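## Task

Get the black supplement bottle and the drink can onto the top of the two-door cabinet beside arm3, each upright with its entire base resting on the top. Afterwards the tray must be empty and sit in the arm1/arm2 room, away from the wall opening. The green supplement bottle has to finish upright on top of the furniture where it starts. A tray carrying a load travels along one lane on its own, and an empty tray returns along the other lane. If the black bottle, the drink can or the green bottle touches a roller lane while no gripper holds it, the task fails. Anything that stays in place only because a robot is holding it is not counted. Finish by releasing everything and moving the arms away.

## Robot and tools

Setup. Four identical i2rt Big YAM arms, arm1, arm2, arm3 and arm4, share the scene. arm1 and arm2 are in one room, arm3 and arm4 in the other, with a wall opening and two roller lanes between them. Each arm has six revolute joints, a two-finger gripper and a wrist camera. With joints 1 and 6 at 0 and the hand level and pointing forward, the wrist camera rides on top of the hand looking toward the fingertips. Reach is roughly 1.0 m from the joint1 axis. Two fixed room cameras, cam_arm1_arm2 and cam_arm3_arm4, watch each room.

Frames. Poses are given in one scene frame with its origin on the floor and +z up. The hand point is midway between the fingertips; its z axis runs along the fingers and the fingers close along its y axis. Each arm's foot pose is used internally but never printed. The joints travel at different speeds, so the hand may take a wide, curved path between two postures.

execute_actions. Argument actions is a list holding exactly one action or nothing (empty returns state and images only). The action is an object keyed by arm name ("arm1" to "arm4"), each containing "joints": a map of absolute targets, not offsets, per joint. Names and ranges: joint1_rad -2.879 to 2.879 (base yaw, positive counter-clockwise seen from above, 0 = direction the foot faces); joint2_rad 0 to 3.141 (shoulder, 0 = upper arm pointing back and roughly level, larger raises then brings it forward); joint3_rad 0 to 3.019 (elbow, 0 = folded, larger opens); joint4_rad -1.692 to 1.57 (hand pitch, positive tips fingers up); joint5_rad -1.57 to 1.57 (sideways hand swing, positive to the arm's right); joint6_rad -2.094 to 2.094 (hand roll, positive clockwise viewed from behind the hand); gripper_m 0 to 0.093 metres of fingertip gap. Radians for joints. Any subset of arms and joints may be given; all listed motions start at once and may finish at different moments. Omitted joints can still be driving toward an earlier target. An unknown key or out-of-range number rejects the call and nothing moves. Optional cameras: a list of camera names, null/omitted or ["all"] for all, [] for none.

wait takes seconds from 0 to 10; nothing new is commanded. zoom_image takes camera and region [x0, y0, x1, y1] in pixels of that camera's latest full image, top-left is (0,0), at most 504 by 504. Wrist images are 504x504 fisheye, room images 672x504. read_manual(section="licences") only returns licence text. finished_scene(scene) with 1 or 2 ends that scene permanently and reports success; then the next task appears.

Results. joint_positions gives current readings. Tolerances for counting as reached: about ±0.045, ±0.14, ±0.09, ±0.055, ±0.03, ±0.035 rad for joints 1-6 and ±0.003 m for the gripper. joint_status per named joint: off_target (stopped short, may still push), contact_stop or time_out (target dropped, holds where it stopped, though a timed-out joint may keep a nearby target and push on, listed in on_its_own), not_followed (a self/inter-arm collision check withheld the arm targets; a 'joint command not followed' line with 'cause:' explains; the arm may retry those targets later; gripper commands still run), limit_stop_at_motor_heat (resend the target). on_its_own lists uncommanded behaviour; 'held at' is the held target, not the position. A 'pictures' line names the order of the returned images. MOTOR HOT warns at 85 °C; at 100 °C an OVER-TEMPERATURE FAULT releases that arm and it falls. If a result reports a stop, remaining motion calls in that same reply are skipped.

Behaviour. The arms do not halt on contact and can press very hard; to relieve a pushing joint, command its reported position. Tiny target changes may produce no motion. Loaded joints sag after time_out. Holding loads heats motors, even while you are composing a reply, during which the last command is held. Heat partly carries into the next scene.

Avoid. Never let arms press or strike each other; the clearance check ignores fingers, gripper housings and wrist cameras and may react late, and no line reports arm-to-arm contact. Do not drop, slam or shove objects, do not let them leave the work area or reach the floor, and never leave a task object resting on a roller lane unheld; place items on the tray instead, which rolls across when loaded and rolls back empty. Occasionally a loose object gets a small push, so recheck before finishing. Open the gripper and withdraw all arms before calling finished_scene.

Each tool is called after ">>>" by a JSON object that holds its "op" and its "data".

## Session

>>> {"op": "execute_actions", "data": {"actions": []}}

Scene clock: 0.00 s.
Motor temperatures (°C, as the motors report them): arm1=[29 25 27 26 26 25] | arm2=[28 27 28 26 26 25] | arm3=[28 26 28 28 26 25] | arm4=[29 28 28 26 28 26]
arm1.joint_positions: joint1_rad=+0.785 joint2_rad=+0.503 joint3_rad=+1.652 joint4_rad=-1.531 joint5_rad=+0.129 joint6_rad=-0.568 gripper_m=+0.095
arm1.joint_status: not commanded
arm1.hand: x=-1.2188 y=-0.5148 z=+1.5474 quat_wxyz=(-0.399, +0.815, -0.129, -0.399) (m; scene frame)
arm2.joint_positions: joint1_rad=+0.618 joint2_rad=+0.639 joint3_rad=+1.532 joint4_rad=-1.283 joint5_rad=+0.229 joint6_rad=+0.425 gripper_m=+0.095
arm2.joint_status: not commanded
arm2.hand: x=-1.5704 y=+0.2285 z=+1.5086 quat_wxyz=(-0.530, +0.022, -0.825, -0.197) (m; scene frame)
arm3.joint_positions: joint1_rad=-0.480 joint2_rad=+0.309 joint3_rad=+1.653 joint4_rad=-1.253 joint5_rad=+0.085 joint6_rad=+0.719 gripper_m=+0.095
arm3.joint_status: not commanded
arm3.hand: x=+1.1482 y=-0.5958 z=+1.6300 quat_wxyz=(-0.478, +0.092, -0.669, -0.562) (m; scene frame)
arm4.joint_positions: joint1_rad=-0.373 joint2_rad=+0.284 joint3_rad=+1.313 joint4_rad=-1.323 joint5_rad=-0.283 joint6_rad=+0.311 gripper_m=+0.094
arm4.joint_status: not commanded
arm4.hand: x=+1.6375 y=+0.1221 z=+1.4341 quat_wxyz=(+0.074, +0.775, -0.204, -0.593) (m; scene frame)
pictures: arm1_cam_wrist, arm2_cam_wrist, arm3_cam_wrist, arm4_cam_wrist, cam_arm1_arm2, cam_arm3_arm4
Images, in order (width x height): arm1_cam_wrist 504x504, arm2_cam_wrist 504x504, arm3_cam_wrist 504x504, arm4_cam_wrist 504x504, cam_arm1_arm2 672x504, cam_arm3_arm4 672x504.

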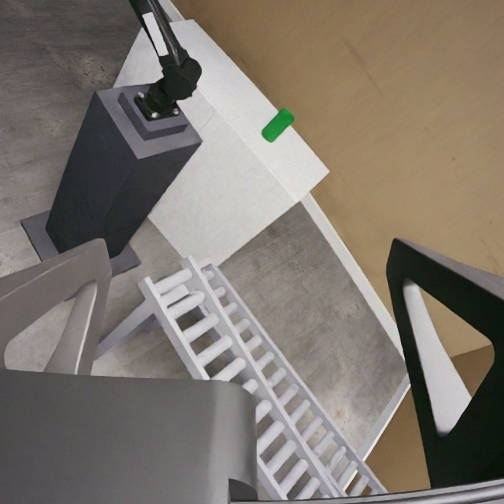

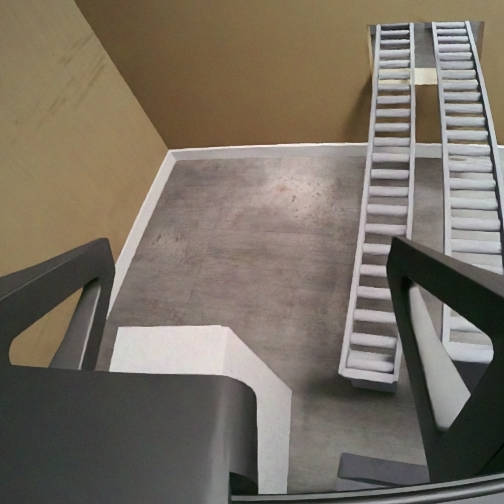

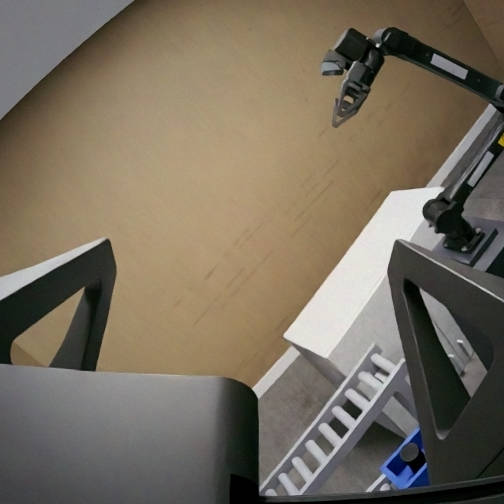

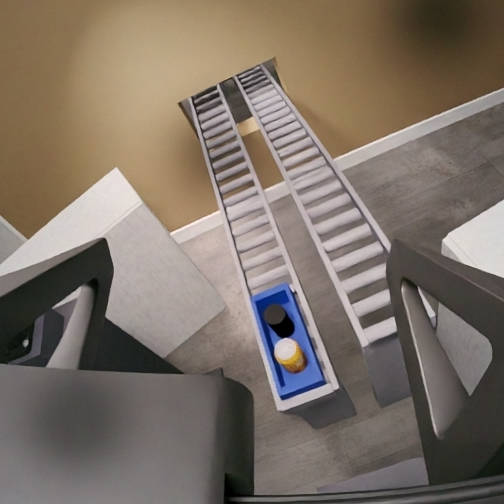

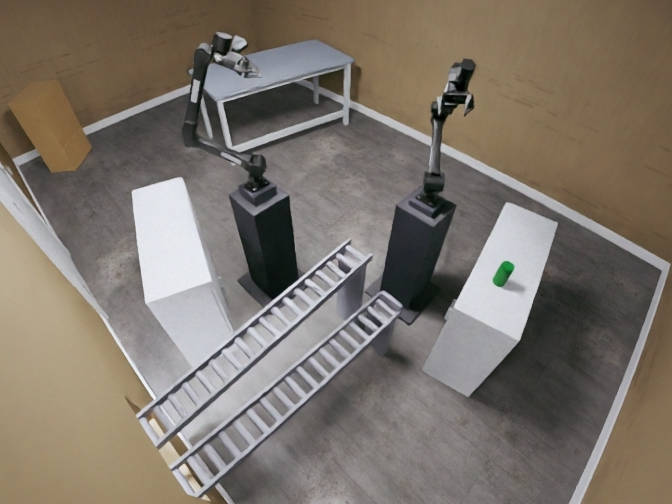

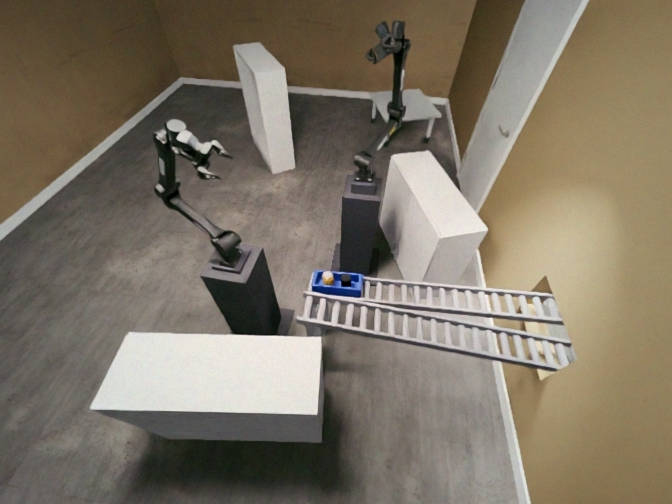

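Similar layout; cabinet is rotated and maybe different height.

>>> {"op": "execute_actions", "data": {"actions": [{"arm3":{"joints":{"joint1_rad":-0.045,"joint2_rad":2.36,"joint3_rad":1.555,"joint4_rad":-0.715,"joint5_rad":0,"joint6_rad":-0.06}}}], "cameras": ["arm3_cam_wrist"]}}

Scene clock: 2.30 s.
Motor temperatures (°C, as the motors report them): arm1=[29 25 28 26 26 25] | arm2=[28 27 29 26 26 25] | arm3=[28 27 28 28 26 25] | arm4=[29 28 28 26 28 26]
arm1.joint_positions: joint1_rad=+0.785 joint2_rad=+0.503 joint3_rad=+1.652 joint4_rad=-1.531 joint5_rad=+0.129 joint6_rad=-0.568 gripper_m=+0.095
arm1.joint_status: not commanded
arm1.hand: x=-1.2188 y=-0.5148 z=+1.5474 quat_wxyz=(-0.399, +0.815, -0.129, -0.399) (m; scene frame)
arm2.joint_positions: joint1_rad=+0.618 joint2_rad=+0.639 joint3_rad=+1.532 joint4_rad=-1.283 joint5_rad=+0.229 joint6_rad=+0.425 gripper_m=+0.095
arm2.joint_status: not commanded
arm2.hand: x=-1.5704 y=+0.2285 z=+1.5086 quat_wxyz=(-0.530, +0.022, -0.825, -0.197) (m; scene frame)
arm3.joint_positions: joint1_rad=-0.055 joint2_rad=+2.381 joint3_rad=+1.537 joint4_rad=-0.720 joint5_rad=+0.003 joint6_rad=-0.048 gripper_m=+0.095
arm3.joint_status: all done
arm3.hand: x=+1.1614 y=-0.0030 z=+0.7355 quat_wxyz=(-0.002, +0.704, -0.710, -0.002) (m; scene frame)
arm4.joint_positions: joint1_rad=-0.373 joint2_rad=+0.284 joint3_rad=+1.313 joint4_rad=-1.323 joint5_rad=-0.283 joint6_rad=+0.311 gripper_m=+0.094
arm4.joint_status: not commanded
arm4.hand: x=+1.6375 y=+0.1221 z=+1.4341 quat_wxyz=(+0.074, +0.775, -0.204, -0.593) (m; scene frame)
pictures: arm3_cam_wrist
Images, in order (width x height): arm3_cam_wrist 504x504.

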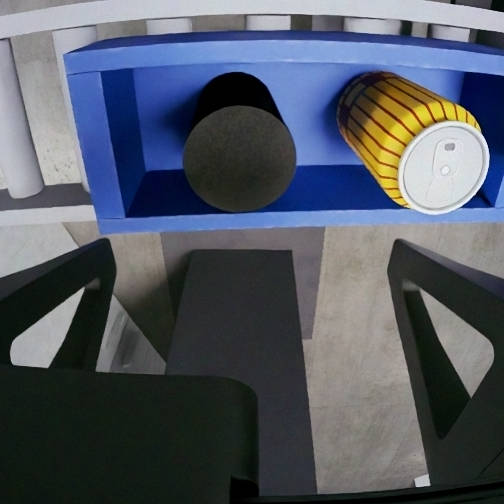

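>>> {"op": "execute_actions", "data": {"actions": [{"arm3":{"joints":{"joint1_rad":-0.02,"joint2_rad":2.64,"joint3_rad":1.672,"joint4_rad":-0.56,"gripper_m":0.085}}}], "cameras": ["arm3_cam_wrist"]}}

Scene clock: 3.87 s.
Motor temperatures (°C, as the motors report them): arm1=[29 25 28 26 26 25] | arm2=[28 27 29 26 26 25] | arm3=[28 27 28 28 26 25] | arm4=[29 28 28 26 28 26]
arm1.joint_positions: joint1_rad=+0.785 joint2_rad=+0.503 joint3_rad=+1.652 joint4_rad=-1.531 joint5_rad=+0.129 joint6_rad=-0.568 gripper_m=+0.095
arm1.joint_status: not commanded
arm1.hand: x=-1.2188 y=-0.5148 z=+1.5474 quat_wxyz=(-0.399, +0.815, -0.129, -0.399) (m; scene frame)
arm2.joint_positions: joint1_rad=+0.618 joint2_rad=+0.639 joint3_rad=+1.532 joint4_rad=-1.283 joint5_rad=+0.229 joint6_rad=+0.425 gripper_m=+0.095
arm2.joint_status: not commanded
arm2.hand: x=-1.5704 y=+0.2285 z=+1.5086 quat_wxyz=(-0.530, +0.022, -0.825, -0.197) (m; scene frame)
arm3.joint_positions: joint1_rad=-0.026 joint2_rad=+2.658 joint3_rad=+1.651 joint4_rad=-0.564 joint5_rad=+0.003 joint6_rad=-0.049 gripper_m=+0.085
arm3.joint_status: all done
arm3.hand: x=+1.1436 y=-0.0079 z=+0.6025 quat_wxyz=(+0.000, +0.715, -0.700, +0.001) (m; scene frame)
arm4.joint_positions: joint1_rad=-0.373 joint2_rad=+0.284 joint3_rad=+1.313 joint4_rad=-1.323 joint5_rad=-0.283 joint6_rad=+0.311 gripper_m=+0.094
arm4.joint_status: not commanded
arm4.hand: x=+1.6375 y=+0.1221 z=+1.4341 quat_wxyz=(+0.074, +0.775, -0.204, -0.593) (m; scene frame)
pictures: arm3_cam_wrist
Images, in order (width x height): arm3_cam_wrist 504x504.

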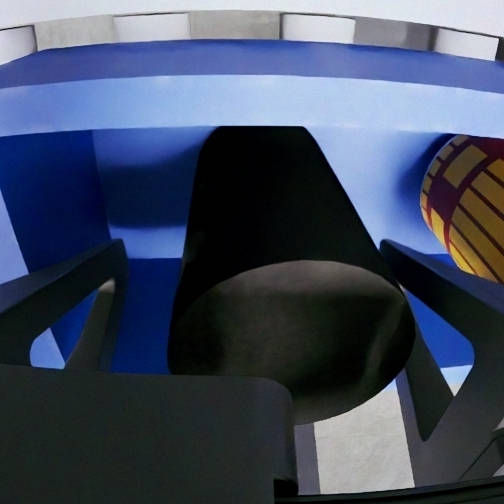

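>>> {"op": "execute_actions", "data": {"actions": [{"arm3":{"joints":{"gripper_m":0.0,"joint1_rad":-0.05}}}], "cameras": []}}

>>> {"op": "execute_actions", "data": {"actions": [{"arm3":{"joints":{"joint2_rad":2.37,"joint3_rad":1.55,"joint4_rad":-0.72}}}], "cameras": []}}

>>> {"op": "execute_actions", "data": {"actions": [{"arm3":{"joints":{"joint2_rad":1.85,"joint3_rad":1.52,"joint4_rad":-1.2}}}], "cameras": []}}

>>> {"op": "execute_actions", "data": {"actions": [{"arm3":{"joints":{"joint1_rad":1.8}}}], "cameras": ["arm3_cam_wrist","cam_arm3_arm4"]}}

Scene clock: 4.93 s.
Motor temperatures (°C, as the motors report them): arm1=[29 25 28 26 26 25] | arm2=[28 27 29 26 26 25] | arm3=[28 28 28 28 26 25] | arm4=[29 28 28 26 28 26]
arm1.joint_positions: joint1_rad=+0.785 joint2_rad=+0.503 joint3_rad=+1.652 joint4_rad=-1.531 joint5_rad=+0.129 joint6_rad=-0.568 gripper_m=+0.095
arm1.joint_status: not commanded
arm1.hand: x=-1.2188 y=-0.5148 z=+1.5474 quat_wxyz=(-0.399, +0.815, -0.129, -0.399) (m; scene frame)
arm2.joint_positions: joint1_rad=+0.618 joint2_rad=+0.639 joint3_rad=+1.532 joint4_rad=-1.283 joint5_rad=+0.229 joint6_rad=+0.425 gripper_m=+0.095
arm2.joint_status: not commanded
arm2.hand: x=-1.5704 y=+0.2285 z=+1.5086 quat_wxyz=(-0.530, +0.022, -0.825, -0.197) (m; scene frame)
arm3.joint_positions: joint1_rad=-0.040 joint2_rad=+2.658 joint3_rad=+1.651 joint4_rad=-0.564 joint5_rad=+0.001 joint6_rad=-0.049 gripper_m=+0.058
arm3.joint_status: gripper_m off_target (ended at +0.058, target +0.000); the others done
arm3.hand: x=+1.1518 y=-0.0082 z=+0.6025 quat_wxyz=(+0.001, +0.710, -0.704, +0.000) (m; scene frame)
arm4.joint_positions: joint1_rad=-0.373 joint2_rad=+0.284 joint3_rad=+1.313 joint4_rad=-1.323 joint5_rad=-0.283 joint6_rad=+0.311 gripper_m=+0.094
arm4.joint_status: not commanded
arm4.hand: x=+1.6375 y=+0.1221 z=+1.4341 quat_wxyz=(+0.074, +0.775, -0.204, -0.593) (m; scene frame)
pictures: none
No camera images: the call's "cameras" was empty. Leave "cameras" out to get every camera's image.

Scene clock: 6.30 s.
Motor temperatures (°C, as the motors report them): arm1=[29 25 28 26 26 25] | arm2=[28 27 30 26 26 25] | arm3=[28 28 28 28 26 25] | arm4=[29 28 29 26 28 26]
arm1.joint_positions: joint1_rad=+0.785 joint2_rad=+0.503 joint3_rad=+1.652 joint4_rad=-1.531 joint5_rad=+0.129 joint6_rad=-0.568 gripper_m=+0.095
arm1.joint_status: not commanded
arm1.hand: x=-1.2188 y=-0.5148 z=+1.5474 quat_wxyz=(-0.399, +0.815, -0.129, -0.399) (m; scene frame)
arm2.joint_positions: joint1_rad=+0.618 joint2_rad=+0.639 joint3_rad=+1.532 joint4_rad=-1.283 joint5_rad=+0.229 joint6_rad=+0.425 gripper_m=+0.095
arm2.joint_status: not commanded
arm2.hand: x=-1.5704 y=+0.2285 z=+1.5086 quat_wxyz=(-0.530, +0.022, -0.825, -0.197) (m; scene frame)
arm3.joint_positions: joint1_rad=-0.040 joint2_rad=+2.383 joint3_rad=+1.540 joint4_rad=-0.714 joint5_rad=+0.001 joint6_rad=-0.049 gripper_m=+0.058
arm3.joint_status: all done
arm3.hand: x=+1.1524 y=+0.0000 z=+0.7352 quat_wxyz=(-0.004, +0.710, -0.704, -0.005) (m; scene frame)
arm4.joint_positions: joint1_rad=-0.373 joint2_rad=+0.284 joint3_rad=+1.313 joint4_rad=-1.323 joint5_rad=-0.283 joint6_rad=+0.311 gripper_m=+0.094
arm4.joint_status: not commanded
arm4.hand: x=+1.6375 y=+0.1221 z=+1.4341 quat_wxyz=(+0.074, +0.775, -0.204, -0.593) (m; scene frame)
pictures: none
No camera images: the call's "cameras" was empty. Leave "cameras" out to get every camera's image.

Scene clock: 7.93 s.
Motor temperatures (°C, as the motors report them): arm1=[29 25 28 26 26 25] | arm2=[28 27 30 26 26 25] | arm3=[28 29 29 28 26 25] | arm4=[29 28 29 26 28 26]
arm1.joint_positions: joint1_rad=+0.785 joint2_rad=+0.503 joint3_rad=+1.652 joint4_rad=-1.531 joint5_rad=+0.129 joint6_rad=-0.568 gripper_m=+0.095
arm1.joint_status: not commanded
arm1.hand: x=-1.2188 y=-0.5148 z=+1.5474 quat_wxyz=(-0.399, +0.815, -0.129, -0.399) (m; scene frame)
arm2.joint_positions: joint1_rad=+0.618 joint2_rad=+0.639 joint3_rad=+1.532 joint4_rad=-1.283 joint5_rad=+0.229 joint6_rad=+0.425 gripper_m=+0.095
arm2.joint_status: not commanded
arm2.hand: x=-1.5704 y=+0.2285 z=+1.5086 quat_wxyz=(-0.530, +0.022, -0.825, -0.197) (m; scene frame)
arm3.joint_positions: joint1_rad=-0.040 joint2_rad=+1.874 joint3_rad=+1.499 joint4_rad=-1.193 joint5_rad=+0.001 joint6_rad=-0.049 gripper_m=+0.058
arm3.joint_status: all done
arm3.hand: x=+1.1514 y=-0.0447 z=+1.0107 quat_wxyz=(+0.000, +0.710, -0.704, -0.001) (m; scene frame)
arm4.joint_positions: joint1_rad=-0.373 joint2_rad=+0.284 joint3_rad=+1.313 joint4_rad=-1.323 joint5_rad=-0.283 joint6_rad=+0.311 gripper_m=+0.094
arm4.joint_status: not commanded
arm4.hand: x=+1.6375 y=+0.1221 z=+1.4341 quat_wxyz=(+0.074, +0.775, -0.204, -0.593) (m; scene frame)
pictures: none
No camera images: the call's "cameras" was empty. Leave "cameras" out to get every camera's image.

Scene clock: 9.93 s.
Motor temperatures (°C, as the motors report them): arm1=[29 25 29 26 26 25] | arm2=[28 27 30 26 26 25] | arm3=[28 29 29 28 26 25] | arm4=[29 28 29 26 28 26]
arm1.joint_positions: joint1_rad=+0.785 joint2_rad=+0.503 joint3_rad=+1.652 joint4_rad=-1.531 joint5_rad=+0.129 joint6_rad=-0.568 gripper_m=+0.095
arm1.joint_status: not commanded
arm1.hand: x=-1.2188 y=-0.5148 z=+1.5474 quat_wxyz=(-0.399, +0.815, -0.129, -0.399) (m; scene frame)
arm2.joint_positions: joint1_rad=+0.618 joint2_rad=+0.639 joint3_rad=+1.532 joint4_rad=-1.283 joint5_rad=+0.229 joint6_rad=+0.425 gripper_m=+0.095
arm2.joint_status: not commanded
arm2.hand: x=-1.5704 y=+0.2285 z=+1.5086 quat_wxyz=(-0.530, +0.022, -0.825, -0.197) (m; scene frame)
arm3.joint_positions: joint1_rad=+1.809 joint2_rad=+1.874 joint3_rad=+1.499 joint4_rad=-1.193 joint5_rad=-0.002 joint6_rad=-0.050 gripper_m=+0.058
arm3.joint_status: all done
arm3.hand: x=+0.5872 y=-0.7301 z=+1.0129 quat_wxyz=(+0.001, +0.990, +0.143, -0.003) (m; scene frame)
arm4.joint_positions: joint1_rad=-0.373 joint2_rad=+0.284 joint3_rad=+1.313 joint4_rad=-1.323 joint5_rad=-0.283 joint6_rad=+0.311 gripper_m=+0.094
arm4.joint_status: not commanded
arm4.hand: x=+1.6375 y=+0.1221 z=+1.4341 quat_wxyz=(+0.074, +0.775, -0.204, -0.593) (m; scene frame)
pictures: arm3_cam_wrist, cam_arm3_arm4
Images, in order (width x height): arm3_cam_wrist 504x504, cam_arm3_arm4 672x504.

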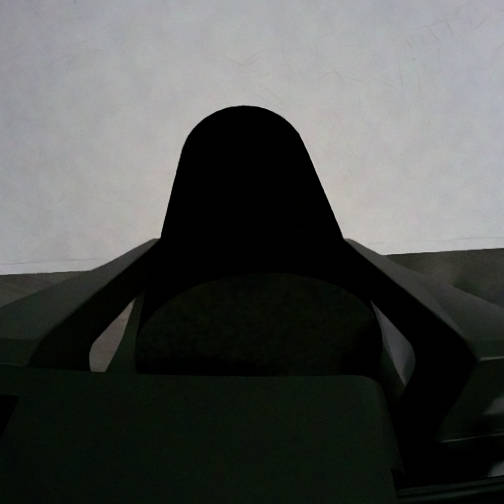

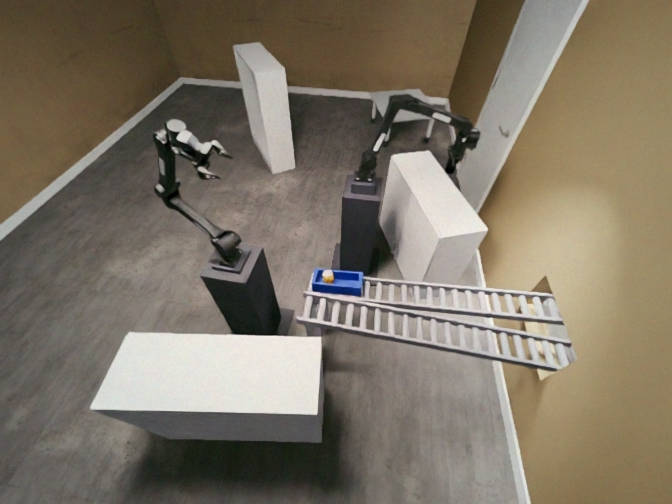

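Fine. Lower to ~0.90.

>>> {"op": "execute_actions", "data": {"actions": [{"arm3":{"joints":{"joint2_rad":1.985,"joint3_rad":1.425,"joint4_rad":-0.935}}}], "cameras": ["arm3_cam_wrist","cam_arm3_arm4"]}}

>>> {"op": "zoom_image", "data": {"camera": "cam_arm3_arm4", "region": [380, 120, 520, 260]}}

Scene clock: 11.30 s.
Motor temperatures (°C, as the motors report them): arm1=[29 25 29 26 26 25] | arm2=[28 27 31 26 26 25] | arm3=[28 29 29 28 26 25] | arm4=[29 28 29 26 28 26]
arm1.joint_positions: joint1_rad=+0.785 joint2_rad=+0.503 joint3_rad=+1.652 joint4_rad=-1.531 joint5_rad=+0.129 joint6_rad=-0.568 gripper_m=+0.095
arm1.joint_status: not commanded
arm1.hand: x=-1.2188 y=-0.5148 z=+1.5474 quat_wxyz=(-0.399, +0.815, -0.129, -0.399) (m; scene frame)
arm2.joint_positions: joint1_rad=+0.618 joint2_rad=+0.639 joint3_rad=+1.532 joint4_rad=-1.283 joint5_rad=+0.229 joint6_rad=+0.425 gripper_m=+0.095
arm2.joint_status: not commanded
arm2.hand: x=-1.5704 y=+0.2285 z=+1.5086 quat_wxyz=(-0.530, +0.022, -0.825, -0.197) (m; scene frame)
arm3.joint_positions: joint1_rad=+1.809 joint2_rad=+2.013 joint3_rad=+1.401 joint4_rad=-0.945 joint5_rad=-0.002 joint6_rad=-0.050 gripper_m=+0.058
arm3.joint_status: all done
arm3.hand: x=+0.5817 y=-0.7314 z=+0.9055 quat_wxyz=(+0.002, +0.990, +0.143, -0.008) (m; scene frame)
arm4.joint_positions: joint1_rad=-0.373 joint2_rad=+0.284 joint3_rad=+1.313 joint4_rad=-1.323 joint5_rad=-0.283 joint6_rad=+0.311 gripper_m=+0.094
arm4.joint_status: not commanded
arm4.hand: x=+1.6375 y=+0.1221 z=+1.4341 quat_wxyz=(+0.074, +0.775, -0.204, -0.593) (m; scene frame)
pictures: arm3_cam_wrist, cam_arm3_arm4
Images, in order (width x height): arm3_cam_wrist 504x504, cam_arm3_arm4 672x504.

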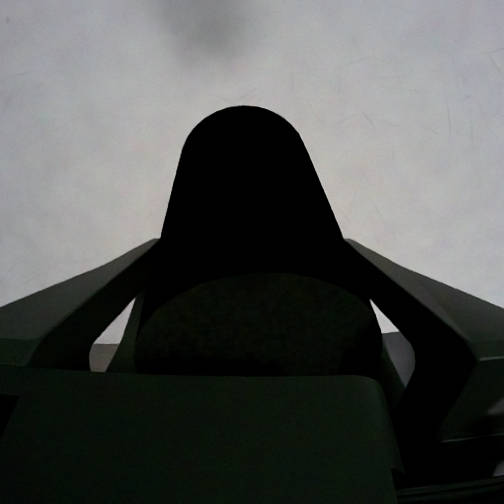

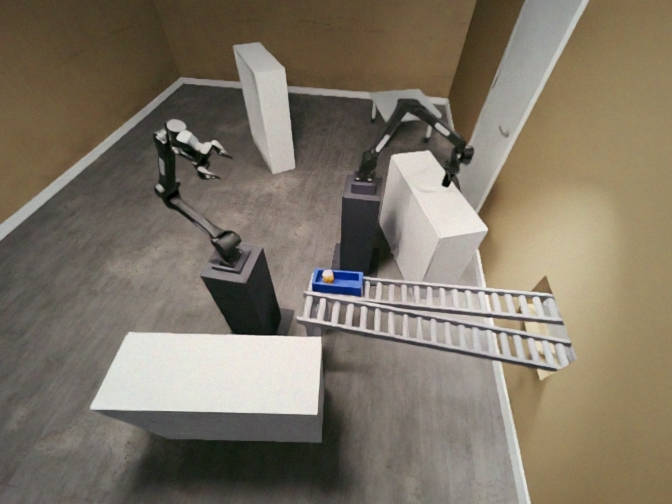

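Region (380, 120, 520, 260) of cam_arm3_arm4's 672x504 image, scaled by 3.600, with more detail than that image has.

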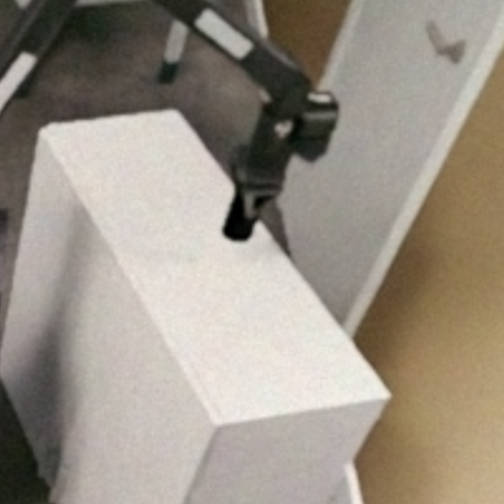

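>>> {"op": "execute_actions", "data": {"actions": [{"arm3":{"joints":{"joint2_rad":2.105,"joint4_rad":-0.83}}}], "cameras": ["arm3_cam_wrist"]}}

Scene clock: 12.43 s.
Motor temperatures (°C, as the motors report them): arm1=[29 25 29 26 26 25] | arm2=[28 27 31 26 26 25] | arm3=[28 29 30 28 26 25] | arm4=[29 28 30 26 28 26]
arm1.joint_positions: joint1_rad=+0.785 joint2_rad=+0.503 joint3_rad=+1.652 joint4_rad=-1.531 joint5_rad=+0.129 joint6_rad=-0.568 gripper_m=+0.095
arm1.joint_status: not commanded
arm1.hand: x=-1.2188 y=-0.5148 z=+1.5474 quat_wxyz=(-0.399, +0.815, -0.129, -0.399) (m; scene frame)
arm2.joint_positions: joint1_rad=+0.618 joint2_rad=+0.639 joint3_rad=+1.532 joint4_rad=-1.283 joint5_rad=+0.229 joint6_rad=+0.425 gripper_m=+0.095
arm2.joint_status: not commanded
arm2.hand: x=-1.5704 y=+0.2285 z=+1.5086 quat_wxyz=(-0.530, +0.022, -0.825, -0.197) (m; scene frame)
arm3.joint_positions: joint1_rad=+1.809 joint2_rad=+2.136 joint3_rad=+1.401 joint4_rad=-0.839 joint5_rad=-0.002 joint6_rad=-0.050 gripper_m=+0.058
arm3.joint_status: all done
arm3.hand: x=+0.5782 y=-0.7322 z=+0.8391 quat_wxyz=(+0.001, +0.990, +0.143, +0.000) (m; scene frame)
arm4.joint_positions: joint1_rad=-0.373 joint2_rad=+0.284 joint3_rad=+1.313 joint4_rad=-1.323 joint5_rad=-0.283 joint6_rad=+0.311 gripper_m=+0.094
arm4.joint_status: not commanded
arm4.hand: x=+1.6375 y=+0.1221 z=+1.4341 quat_wxyz=(+0.074, +0.775, -0.204, -0.593) (m; scene frame)
pictures: arm3_cam_wrist
Images, in order (width x height): arm3_cam_wrist 504x504.

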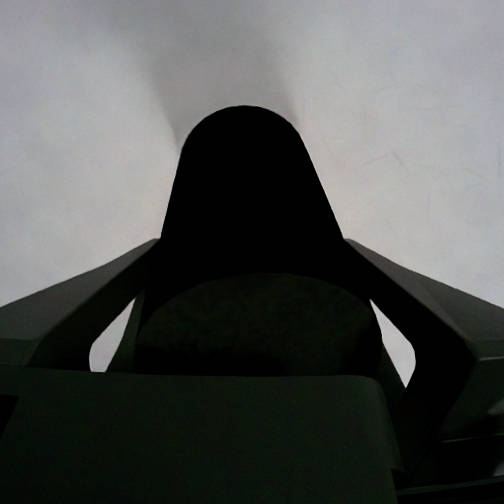

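>>> {"op": "execute_actions", "data": {"actions": [{"arm3":{"joints":{"gripper_m":0.093}}}], "cameras": []}}

>>> {"op": "execute_actions", "data": {"actions": [{"arm3":{"joints":{"joint2_rad":1.95,"joint3_rad":1.45,"joint4_rad":-1.03}}}], "cameras": []}}

>>> {"op": "execute_actions", "data": {"actions": [{"arm3":{"joints":{"joint1_rad":-0.21,"joint6_rad":-0.225}}}], "cameras": []}}

>>> {"op": "execute_actions", "data": {"actions": [{"arm3":{"joints":{"joint2_rad":2.385,"joint3_rad":1.585,"joint4_rad":-0.725,"gripper_m":0.085}}}], "cameras": ["arm3_cam_wrist","cam_arm3_arm4"]}}

Scene clock: 13.63 s.
Motor temperatures (°C, as the motors report them): arm1=[29 25 29 26 26 25] | arm2=[28 27 31 26 26 25] | arm3=[28 29 30 28 26 25] | arm4=[29 28 30 26 28 26]
arm1.joint_positions: joint1_rad=+0.785 joint2_rad=+0.503 joint3_rad=+1.652 joint4_rad=-1.531 joint5_rad=+0.129 joint6_rad=-0.568 gripper_m=+0.095
arm1.joint_status: not commanded
arm1.hand: x=-1.2188 y=-0.5148 z=+1.5474 quat_wxyz=(-0.399, +0.815, -0.129, -0.399) (m; scene frame)
arm2.joint_positions: joint1_rad=+0.618 joint2_rad=+0.639 joint3_rad=+1.532 joint4_rad=-1.283 joint5_rad=+0.229 joint6_rad=+0.425 gripper_m=+0.095
arm2.joint_status: not commanded
arm2.hand: x=-1.5704 y=+0.2285 z=+1.5086 quat_wxyz=(-0.530, +0.022, -0.825, -0.197) (m; scene frame)
arm3.joint_positions: joint1_rad=+1.809 joint2_rad=+2.127 joint3_rad=+1.401 joint4_rad=-0.839 joint5_rad=-0.002 joint6_rad=-0.050 gripper_m=+0.093
arm3.joint_status: all done
arm3.hand: x=+0.5764 y=-0.7327 z=+0.8439 quat_wxyz=(+0.001, +0.990, +0.143, -0.004) (m; scene frame)
arm4.joint_positions: joint1_rad=-0.373 joint2_rad=+0.284 joint3_rad=+1.313 joint4_rad=-1.323 joint5_rad=-0.283 joint6_rad=+0.311 gripper_m=+0.094
arm4.joint_status: not commanded
arm4.hand: x=+1.6375 y=+0.1221 z=+1.4341 quat_wxyz=(+0.074, +0.775, -0.204, -0.593) (m; scene frame)
pictures: none
No camera images: the call's "cameras" was empty. Leave "cameras" out to get every camera's image.

Scene clock: 14.83 s.
Motor temperatures (°C, as the motors report them): arm1=[29 25 29 26 26 25] | arm2=[28 27 31 26 26 25] | arm3=[28 30 30 28 26 25] | arm4=[29 28 30 26 28 26]
arm1.joint_positions: joint1_rad=+0.785 joint2_rad=+0.503 joint3_rad=+1.652 joint4_rad=-1.531 joint5_rad=+0.129 joint6_rad=-0.568 gripper_m=+0.095
arm1.joint_status: not commanded
arm1.hand: x=-1.2188 y=-0.5148 z=+1.5474 quat_wxyz=(-0.399, +0.815, -0.129, -0.399) (m; scene frame)
arm2.joint_positions: joint1_rad=+0.618 joint2_rad=+0.639 joint3_rad=+1.532 joint4_rad=-1.283 joint5_rad=+0.229 joint6_rad=+0.425 gripper_m=+0.095
arm2.joint_status: not commanded
arm2.hand: x=-1.5704 y=+0.2285 z=+1.5086 quat_wxyz=(-0.530, +0.022, -0.825, -0.197) (m; scene frame)
arm3.joint_positions: joint1_rad=+1.809 joint2_rad=+1.947 joint3_rad=+1.420 joint4_rad=-1.022 joint5_rad=-0.002 joint6_rad=-0.050 gripper_m=+0.093
arm3.joint_status: all done
arm3.hand: x=+0.5833 y=-0.7310 z=+0.9468 quat_wxyz=(+0.002, +0.990, +0.143, -0.012) (m; scene frame)
arm4.joint_positions: joint1_rad=-0.373 joint2_rad=+0.284 joint3_rad=+1.313 joint4_rad=-1.323 joint5_rad=-0.283 joint6_rad=+0.311 gripper_m=+0.094
arm4.joint_status: not commanded
arm4.hand: x=+1.6375 y=+0.1221 z=+1.4341 quat_wxyz=(+0.074, +0.775, -0.204, -0.593) (m; scene frame)
pictures: none
No camera images: the call's "cameras" was empty. Leave "cameras" out to get every camera's image.

Scene clock: 16.90 s.
Motor temperatures (°C, as the motors report them): arm1=[29 25 29 26 26 25] | arm2=[28 27 31 26 26 25] | arm3=[28 30 30 28 26 25] | arm4=[29 28 30 26 28 26]
arm1.joint_positions: joint1_rad=+0.785 joint2_rad=+0.503 joint3_rad=+1.652 joint4_rad=-1.531 joint5_rad=+0.129 joint6_rad=-0.568 gripper_m=+0.095
arm1.joint_status: not commanded
arm1.hand: x=-1.2188 y=-0.5148 z=+1.5474 quat_wxyz=(-0.399, +0.815, -0.129, -0.399) (m; scene frame)
arm2.joint_positions: joint1_rad=+0.618 joint2_rad=+0.639 joint3_rad=+1.532 joint4_rad=-1.283 joint5_rad=+0.229 joint6_rad=+0.425 gripper_m=+0.095
arm2.joint_status: not commanded
arm2.hand: x=-1.5704 y=+0.2285 z=+1.5086 quat_wxyz=(-0.530, +0.022, -0.825, -0.197) (m; scene frame)
arm3.joint_positions: joint1_rad=-0.219 joint2_rad=+1.952 joint3_rad=+1.420 joint4_rad=-1.022 joint5_rad=+0.000 joint6_rad=-0.213 gripper_m=+0.093
arm3.joint_status: all done
arm3.hand: x=+1.2499 y=-0.0546 z=+0.9416 quat_wxyz=(-0.005, +0.705, -0.710, -0.005) (m; scene frame)
arm4.joint_positions: joint1_rad=-0.373 joint2_rad=+0.284 joint3_rad=+1.313 joint4_rad=-1.323 joint5_rad=-0.283 joint6_rad=+0.311 gripper_m=+0.094
arm4.joint_status: not commanded
arm4.hand: x=+1.6375 y=+0.1221 z=+1.4341 quat_wxyz=(+0.074, +0.775, -0.204, -0.593) (m; scene frame)
pictures: none
No camera images: the call's "cameras" was empty. Leave "cameras" out to get every camera's image.

Scene clock: 18.40 s.
Motor temperatures (°C, as the motors report them): arm1=[29 25 29 26 26 25] | arm2=[28 27 32 26 26 25] | arm3=[28 30 30 28 26 25] | arm4=[29 28 30 26 28 26]
arm1.joint_positions: joint1_rad=+0.785 joint2_rad=+0.503 joint3_rad=+1.652 joint4_rad=-1.531 joint5_rad=+0.129 joint6_rad=-0.568 gripper_m=+0.095
arm1.joint_status: not commanded
arm1.hand: x=-1.2188 y=-0.5148 z=+1.5474 quat_wxyz=(-0.399, +0.815, -0.129, -0.399) (m; scene frame)
arm2.joint_positions: joint1_rad=+0.618 joint2_rad=+0.639 joint3_rad=+1.532 joint4_rad=-1.283 joint5_rad=+0.229 joint6_rad=+0.425 gripper_m=+0.095
arm2.joint_status: not commanded
arm2.hand: x=-1.5704 y=+0.2285 z=+1.5086 quat_wxyz=(-0.530, +0.022, -0.825, -0.197) (m; scene frame)
arm3.joint_positions: joint1_rad=-0.219 joint2_rad=+2.397 joint3_rad=+1.558 joint4_rad=-0.734 joint5_rad=+0.000 joint6_rad=-0.214 gripper_m=+0.085
arm3.joint_status: all done
arm3.hand: x=+1.2585 y=-0.0136 z=+0.7315 quat_wxyz=(+0.002, +0.705, -0.709, +0.000) (m; scene frame)
arm4.joint_positions: joint1_rad=-0.373 joint2_rad=+0.284 joint3_rad=+1.313 joint4_rad=-1.323 joint5_rad=-0.283 joint6_rad=+0.311 gripper_m=+0.094
arm4.joint_status: not commanded
arm4.hand: x=+1.6375 y=+0.1221 z=+1.4341 quat_wxyz=(+0.074, +0.775, -0.204, -0.593) (m; scene frame)
pictures: arm3_cam_wrist, cam_arm3_arm4
Images, in order (width x height): arm3_cam_wrist 504x504, cam_arm3_arm4 672x504.

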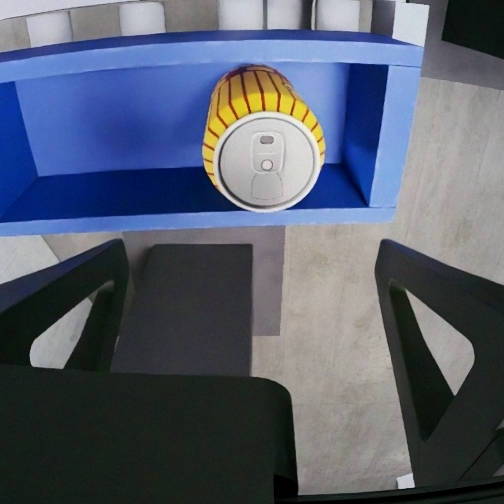

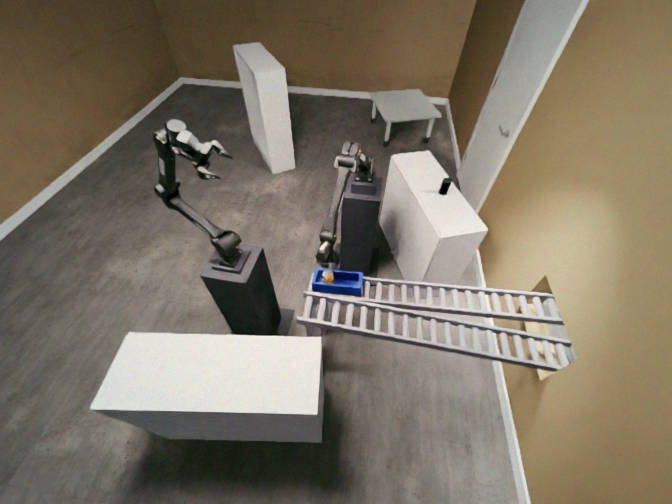

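Same spot as the yellow one.

>>> {"op": "execute_actions", "data": {"actions": [{"arm3":{"joints":{"joint1_rad":-0.24,"joint2_rad":2.645,"joint3_rad":1.685,"joint4_rad":-0.565}}}], "cameras": ["arm3_cam_wrist"]}}

>>> {"op": "execute_actions", "data": {"actions": [{"arm3":{"joints":{"gripper_m":0.0}}}], "cameras": ["arm3_cam_wrist"]}}

Scene clock: 22.40 s.
Motor temperatures (°C, as the motors report them): arm1=[29 25 29 26 26 25] | arm2=[28 27 32 26 26 25] | arm3=[28 31 31 28 26 25] | arm4=[29 28 30 26 28 26]
arm1.joint_positions: joint1_rad=+0.785 joint2_rad=+0.503 joint3_rad=+1.652 joint4_rad=-1.531 joint5_rad=+0.129 joint6_rad=-0.568 gripper_m=+0.095
arm1.joint_status: not commanded
arm1.hand: x=-1.2188 y=-0.5148 z=+1.5474 quat_wxyz=(-0.399, +0.815, -0.129, -0.399) (m; scene frame)
arm2.joint_positions: joint1_rad=+0.618 joint2_rad=+0.639 joint3_rad=+1.532 joint4_rad=-1.283 joint5_rad=+0.229 joint6_rad=+0.425 gripper_m=+0.095
arm2.joint_status: not commanded
arm2.hand: x=-1.5704 y=+0.2285 z=+1.5086 quat_wxyz=(-0.530, +0.022, -0.825, -0.197) (m; scene frame)
arm3.joint_positions: joint1_rad=-0.229 joint2_rad=+2.663 joint3_rad=+1.664 joint4_rad=-0.572 joint5_rad=+0.000 joint6_rad=-0.214 gripper_m=+0.085
arm3.joint_status: all done
arm3.hand: x=+1.2632 y=-0.0201 z=+0.6019 quat_wxyz=(+0.001, +0.701, -0.713, -0.001) (m; scene frame)
arm4.joint_positions: joint1_rad=-0.373 joint2_rad=+0.284 joint3_rad=+1.313 joint4_rad=-1.323 joint5_rad=-0.283 joint6_rad=+0.311 gripper_m=+0.094
arm4.joint_status: not commanded
arm4.hand: x=+1.6375 y=+0.1221 z=+1.4341 quat_wxyz=(+0.074, +0.775, -0.204, -0.593) (m; scene frame)
pictures: arm3_cam_wrist
Images, in order (width x height): arm3_cam_wrist 504x504.

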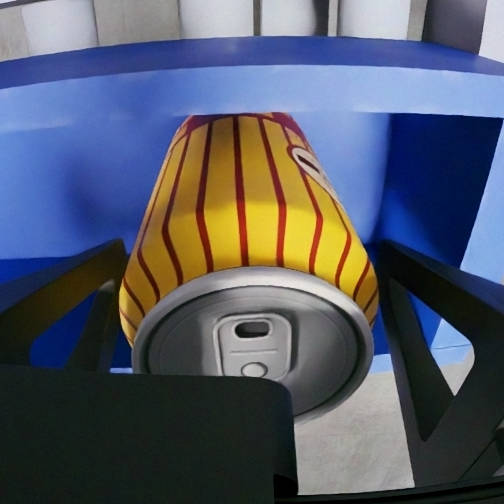

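Scene clock: 23.10 s.
Motor temperatures (°C, as the motors report them): arm1=[29 25 29 26 26 25] | arm2=[28 27 32 26 26 25] | arm3=[28 31 31 28 26 25] | arm4=[29 28 31 26 28 26]
arm1.joint_positions: joint1_rad=+0.785 joint2_rad=+0.503 joint3_rad=+1.652 joint4_rad=-1.531 joint5_rad=+0.129 joint6_rad=-0.568 gripper_m=+0.095
arm1.joint_status: not commanded
arm1.hand: x=-1.2188 y=-0.5148 z=+1.5474 quat_wxyz=(-0.399, +0.815, -0.129, -0.399) (m; scene frame)
arm2.joint_positions: joint1_rad=+0.618 joint2_rad=+0.639 joint3_rad=+1.532 joint4_rad=-1.283 joint5_rad=+0.229 joint6_rad=+0.425 gripper_m=+0.095
arm2.joint_status: not commanded
arm2.hand: x=-1.5704 y=+0.2285 z=+1.5086 quat_wxyz=(-0.530, +0.022, -0.825, -0.197) (m; scene frame)
arm3.joint_positions: joint1_rad=-0.230 joint2_rad=+2.663 joint3_rad=+1.664 joint4_rad=-0.571 joint5_rad=-0.001 joint6_rad=-0.214 gripper_m=+0.065
arm3.joint_status: gripper_m off_target (ended at +0.065, target +0.000)
arm3.hand: x=+1.2634 y=-0.0200 z=+0.6019 quat_wxyz=(+0.001, +0.701, -0.713, -0.001) (m; scene frame)
arm4.joint_positions: joint1_rad=-0.373 joint2_rad=+0.284 joint3_rad=+1.313 joint4_rad=-1.323 joint5_rad=-0.283 joint6_rad=+0.311 gripper_m=+0.094
arm4.joint_status: not commanded
arm4.hand: x=+1.6375 y=+0.1221 z=+1.4341 quat_wxyz=(+0.074, +0.775, -0.204, -0.593) (m; scene frame)
pictures: arm3_cam_wrist
Images, in order (width x height): arm3_cam_wrist 504x504.

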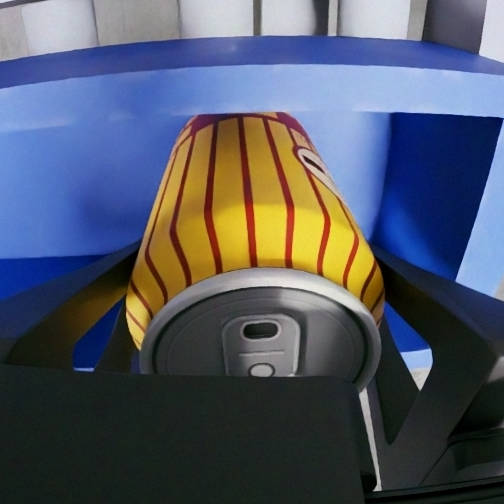

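>>> {"op": "execute_actions", "data": {"actions": [{"arm3":{"joints":{"joint2_rad":2.37,"joint3_rad":1.59,"joint4_rad":-0.72}},"arm4":{"joints":{"joint1_rad":0.222,"joint3_rad":1.44,"joint5_rad":0,"joint6_rad":0.15,"joint2_rad":1.0,"gripper_m":0.05}}}], "cameras": []}}

>>> {"op": "execute_actions", "data": {"actions": [{"arm3":{"joints":{"joint2_rad":1.92,"joint3_rad":1.45,"joint4_rad":-1.06}}}], "cameras": []}}

>>> {"op": "execute_actions", "data": {"actions": [{"arm3":{"joints":{"joint1_rad":1.45}}}], "cameras": []}}

>>> {"op": "execute_actions", "data": {"actions": [{"arm3":{"joints":{"joint2_rad":2.085,"joint3_rad":1.42,"joint4_rad":-0.84}},"arm4":{"joints":{"joint2_rad":2.285,"joint4_rad":-0.68}}}], "cameras": ["arm3_cam_wrist","arm4_cam_wrist","cam_arm3_arm4"]}}

Scene clock: 25.17 s.
Motor temperatures (°C, as the motors report them): arm1=[29 25 30 26 26 25] | arm2=[28 27 32 26 26 25] | arm3=[28 31 31 28 26 25] | arm4=[29 29 31 26 28 26]
arm1.joint_positions: joint1_rad=+0.785 joint2_rad=+0.503 joint3_rad=+1.652 joint4_rad=-1.531 joint5_rad=+0.129 joint6_rad=-0.568 gripper_m=+0.095
arm1.joint_status: not commanded
arm1.hand: x=-1.2188 y=-0.5148 z=+1.5474 quat_wxyz=(-0.399, +0.815, -0.129, -0.399) (m; scene frame)
arm2.joint_positions: joint1_rad=+0.618 joint2_rad=+0.639 joint3_rad=+1.532 joint4_rad=-1.283 joint5_rad=+0.229 joint6_rad=+0.425 gripper_m=+0.095
arm2.joint_status: not commanded
arm2.hand: x=-1.5704 y=+0.2285 z=+1.5086 quat_wxyz=(-0.530, +0.022, -0.825, -0.197) (m; scene frame)
arm3.joint_positions: joint1_rad=-0.230 joint2_rad=+2.402 joint3_rad=+1.568 joint4_rad=-0.716 joint5_rad=-0.001 joint6_rad=-0.215 gripper_m=+0.065
arm3.joint_status: all done
arm3.hand: x=+1.2667 y=-0.0074 z=+0.7311 quat_wxyz=(-0.007, +0.701, -0.713, -0.007) (m; scene frame)
arm4.joint_positions: joint1_rad=+0.216 joint2_rad=+1.011 joint3_rad=+1.404 joint4_rad=-1.322 joint5_rad=-0.002 joint6_rad=+0.161 gripper_m=+0.050
arm4.joint_status: all done
arm4.hand: x=+1.3788 y=+0.0626 z=+1.3080 quat_wxyz=(+0.046, +0.951, +0.004, -0.307) (m; scene frame)
pictures: none
No camera images: the call's "cameras" was empty. Leave "cameras" out to get every camera's image.

Scene clock: 26.73 s.
Motor temperatures (°C, as the motors report them): arm1=[29 25 30 26 26 25] | arm2=[28 27 32 26 26 25] | arm3=[28 31 31 28 26 25] | arm4=[29 29 32 26 28 26]
arm1.joint_positions: joint1_rad=+0.785 joint2_rad=+0.503 joint3_rad=+1.652 joint4_rad=-1.531 joint5_rad=+0.129 joint6_rad=-0.568 gripper_m=+0.095
arm1.joint_status: not commanded
arm1.hand: x=-1.2188 y=-0.5148 z=+1.5474 quat_wxyz=(-0.399, +0.815, -0.129, -0.399) (m; scene frame)
arm2.joint_positions: joint1_rad=+0.618 joint2_rad=+0.639 joint3_rad=+1.532 joint4_rad=-1.283 joint5_rad=+0.229 joint6_rad=+0.425 gripper_m=+0.095
arm2.joint_status: not commanded
arm2.hand: x=-1.5704 y=+0.2285 z=+1.5086 quat_wxyz=(-0.530, +0.022, -0.825, -0.197) (m; scene frame)
arm3.joint_positions: joint1_rad=-0.230 joint2_rad=+1.956 joint3_rad=+1.420 joint4_rad=-1.054 joint5_rad=-0.001 joint6_rad=-0.215 gripper_m=+0.065
arm3.joint_status: all done
arm3.hand: x=+1.2540 y=-0.0638 z=+0.9397 quat_wxyz=(+0.009, +0.701, -0.713, +0.004) (m; scene frame)
arm4.joint_positions: joint1_rad=+0.216 joint2_rad=+1.011 joint3_rad=+1.404 joint4_rad=-1.322 joint5_rad=-0.002 joint6_rad=+0.161 gripper_m=+0.050
arm4.joint_status: not commanded
arm4.hand: x=+1.3788 y=+0.0626 z=+1.3080 quat_wxyz=(+0.046, +0.951, +0.004, -0.307) (m; scene frame)
pictures: none
No camera images: the call's "cameras" was empty. Leave "cameras" out to get every camera's image.

Scene clock: 28.67 s.
Motor temperatures (°C, as the motors report them): arm1=[29 25 30 26 26 25] | arm2=[28 27 33 26 26 25] | arm3=[28 31 31 28 26 25] | arm4=[29 29 32 26 28 26]
arm1.joint_positions: joint1_rad=+0.785 joint2_rad=+0.503 joint3_rad=+1.652 joint4_rad=-1.531 joint5_rad=+0.129 joint6_rad=-0.568 gripper_m=+0.095
arm1.joint_status: not commanded
arm1.hand: x=-1.2188 y=-0.5148 z=+1.5474 quat_wxyz=(-0.399, +0.815, -0.129, -0.399) (m; scene frame)
arm2.joint_positions: joint1_rad=+0.618 joint2_rad=+0.639 joint3_rad=+1.532 joint4_rad=-1.283 joint5_rad=+0.229 joint6_rad=+0.425 gripper_m=+0.095
arm2.joint_status: not commanded
arm2.hand: x=-1.5704 y=+0.2285 z=+1.5086 quat_wxyz=(-0.530, +0.022, -0.825, -0.197) (m; scene frame)
arm3.joint_positions: joint1_rad=+1.459 joint2_rad=+1.956 joint3_rad=+1.420 joint4_rad=-1.053 joint5_rad=-0.002 joint6_rad=-0.216 gripper_m=+0.065
arm3.joint_status: all done
arm3.hand: x=+0.5797 y=-0.5375 z=+0.9421 quat_wxyz=(+0.003, +0.999, +0.051, +0.007) (m; scene frame)
arm4.joint_positions: joint1_rad=+0.216 joint2_rad=+1.011 joint3_rad=+1.404 joint4_rad=-1.322 joint5_rad=-0.002 joint6_rad=+0.161 gripper_m=+0.050
arm4.joint_status: not commanded
arm4.hand: x=+1.3788 y=+0.0626 z=+1.3080 quat_wxyz=(+0.046, +0.951, +0.004, -0.307) (m; scene frame)
pictures: none
No camera images: the call's "cameras" was empty. Leave "cameras" out to get every camera's image.

Scene clock: 30.47 s.
Motor temperatures (°C, as the motors report them): arm1=[29 25 30 26 26 25] | arm2=[28 27 33 26 26 25] | arm3=[28 32 31 28 26 25] | arm4=[29 29 32 26 28 26]
arm1.joint_positions: joint1_rad=+0.785 joint2_rad=+0.503 joint3_rad=+1.652 joint4_rad=-1.531 joint5_rad=+0.129 joint6_rad=-0.568 gripper_m=+0.095
arm1.joint_status: not commanded
arm1.hand: x=-1.2188 y=-0.5148 z=+1.5474 quat_wxyz=(-0.399, +0.815, -0.129, -0.399) (m; scene frame)
arm2.joint_positions: joint1_rad=+0.618 joint2_rad=+0.639 joint3_rad=+1.532 joint4_rad=-1.283 joint5_rad=+0.229 joint6_rad=+0.425 gripper_m=+0.095
arm2.joint_status: not commanded
arm2.hand: x=-1.5704 y=+0.2285 z=+1.5086 quat_wxyz=(-0.530, +0.022, -0.825, -0.197) (m; scene frame)
arm3.joint_positions: joint1_rad=+1.459 joint2_rad=+2.129 joint3_rad=+1.401 joint4_rad=-0.850 joint5_rad=-0.002 joint6_rad=-0.217 gripper_m=+0.065
arm3.joint_status: all done
arm3.hand: x=+0.5677 y=-0.5360 z=+0.8424 quat_wxyz=(+0.002, +0.999, +0.051, +0.002) (m; scene frame)
arm4.joint_positions: joint1_rad=+0.216 joint2_rad=+2.295 joint3_rad=+1.417 joint4_rad=-0.689 joint5_rad=-0.002 joint6_rad=+0.160 gripper_m=+0.050
arm4.joint_status: all done
arm4.hand: x=+1.1967 y=+0.0389 z=+0.6988 quat_wxyz=(-0.005, +1.000, +0.002, +0.003) (m; scene frame)
pictures: arm3_cam_wrist, arm4_cam_wrist, cam_arm3_arm4
Images, in order (width x height): arm3_cam_wrist 504x504, arm4_cam_wrist 504x504, cam_arm3_arm4 672x504.

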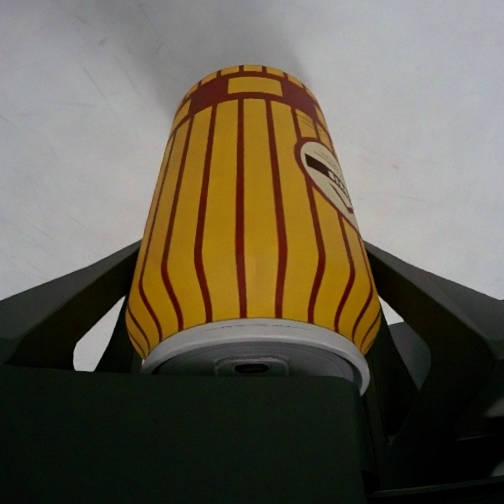

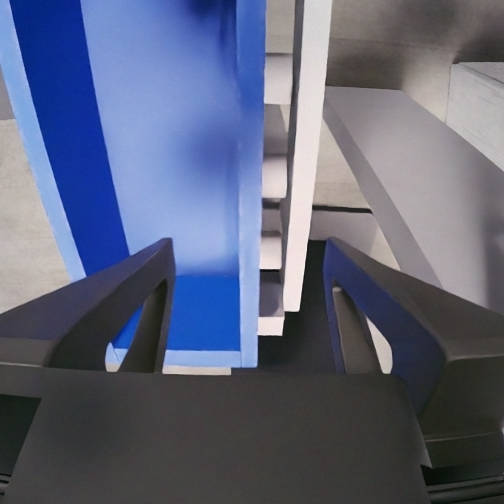

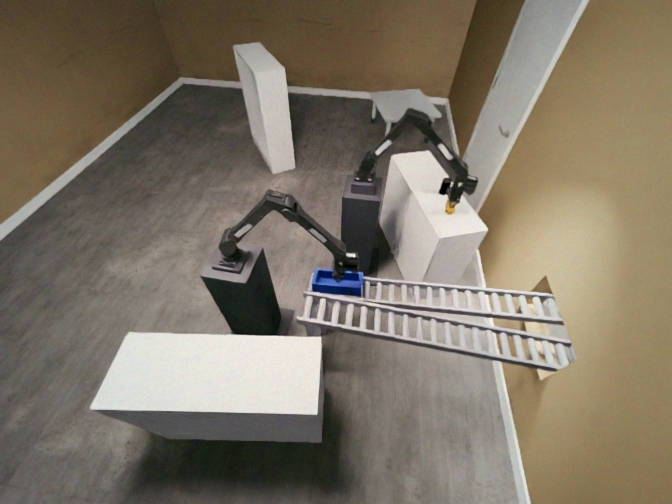

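Tilted again; use the same compensating pose.

>>> {"op": "execute_actions", "data": {"actions": [{"arm3":{"joints":{"joint2_rad":2.2,"joint3_rad":1.6,"joint4_rad":-1.1}},"arm4":{"joints":{"joint2_rad":2.55,"joint3_rad":1.545,"joint4_rad":-0.505,"gripper_m":0.045}}}], "cameras": ["arm3_cam_wrist","arm4_cam_wrist"]}}

Scene clock: 31.87 s.
Motor temperatures (°C, as the motors report them): arm1=[29 25 30 26 26 25] | arm2=[28 27 33 26 26 25] | arm3=[28 32 31 28 26 25] | arm4=[29 29 32 26 28 26]
arm1.joint_positions: joint1_rad=+0.785 joint2_rad=+0.503 joint3_rad=+1.652 joint4_rad=-1.531 joint5_rad=+0.129 joint6_rad=-0.568 gripper_m=+0.095
arm1.joint_status: not commanded
arm1.hand: x=-1.2188 y=-0.5148 z=+1.5474 quat_wxyz=(-0.399, +0.815, -0.129, -0.399) (m; scene frame)
arm2.joint_positions: joint1_rad=+0.618 joint2_rad=+0.639 joint3_rad=+1.532 joint4_rad=-1.283 joint5_rad=+0.229 joint6_rad=+0.425 gripper_m=+0.095
arm2.joint_status: not commanded
arm2.hand: x=-1.5704 y=+0.2285 z=+1.5086 quat_wxyz=(-0.530, +0.022, -0.825, -0.197) (m; scene frame)
arm3.joint_positions: joint1_rad=+1.459 joint2_rad=+2.218 joint3_rad=+1.547 joint4_rad=-1.089 joint5_rad=-0.002 joint6_rad=-0.217 gripper_m=+0.065
arm3.joint_status: all done
arm3.hand: x=+0.5732 y=-0.5365 z=+0.8395 quat_wxyz=(+0.017, +0.994, +0.051, +0.091) (m; scene frame)
arm4.joint_positions: joint1_rad=+0.216 joint2_rad=+2.575 joint3_rad=+1.526 joint4_rad=-0.512 joint5_rad=-0.002 joint6_rad=+0.160 gripper_m=+0.045
arm4.joint_status: all done
arm4.hand: x=+1.1962 y=+0.0403 z=+0.5685 quat_wxyz=(-0.004, +1.000, +0.002, +0.000) (m; scene frame)
pictures: arm3_cam_wrist, arm4_cam_wrist
Images, in order (width x height): arm3_cam_wrist 504x504, arm4_cam_wrist 504x504.

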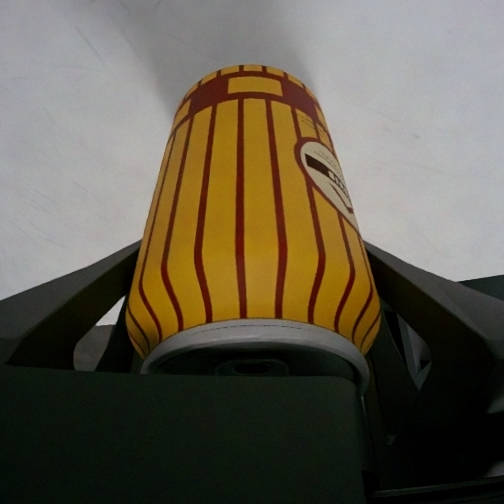

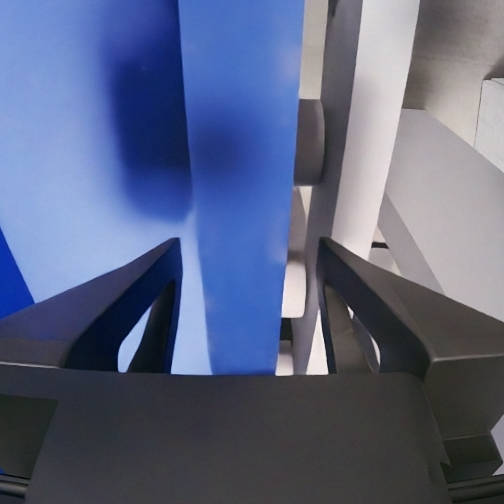

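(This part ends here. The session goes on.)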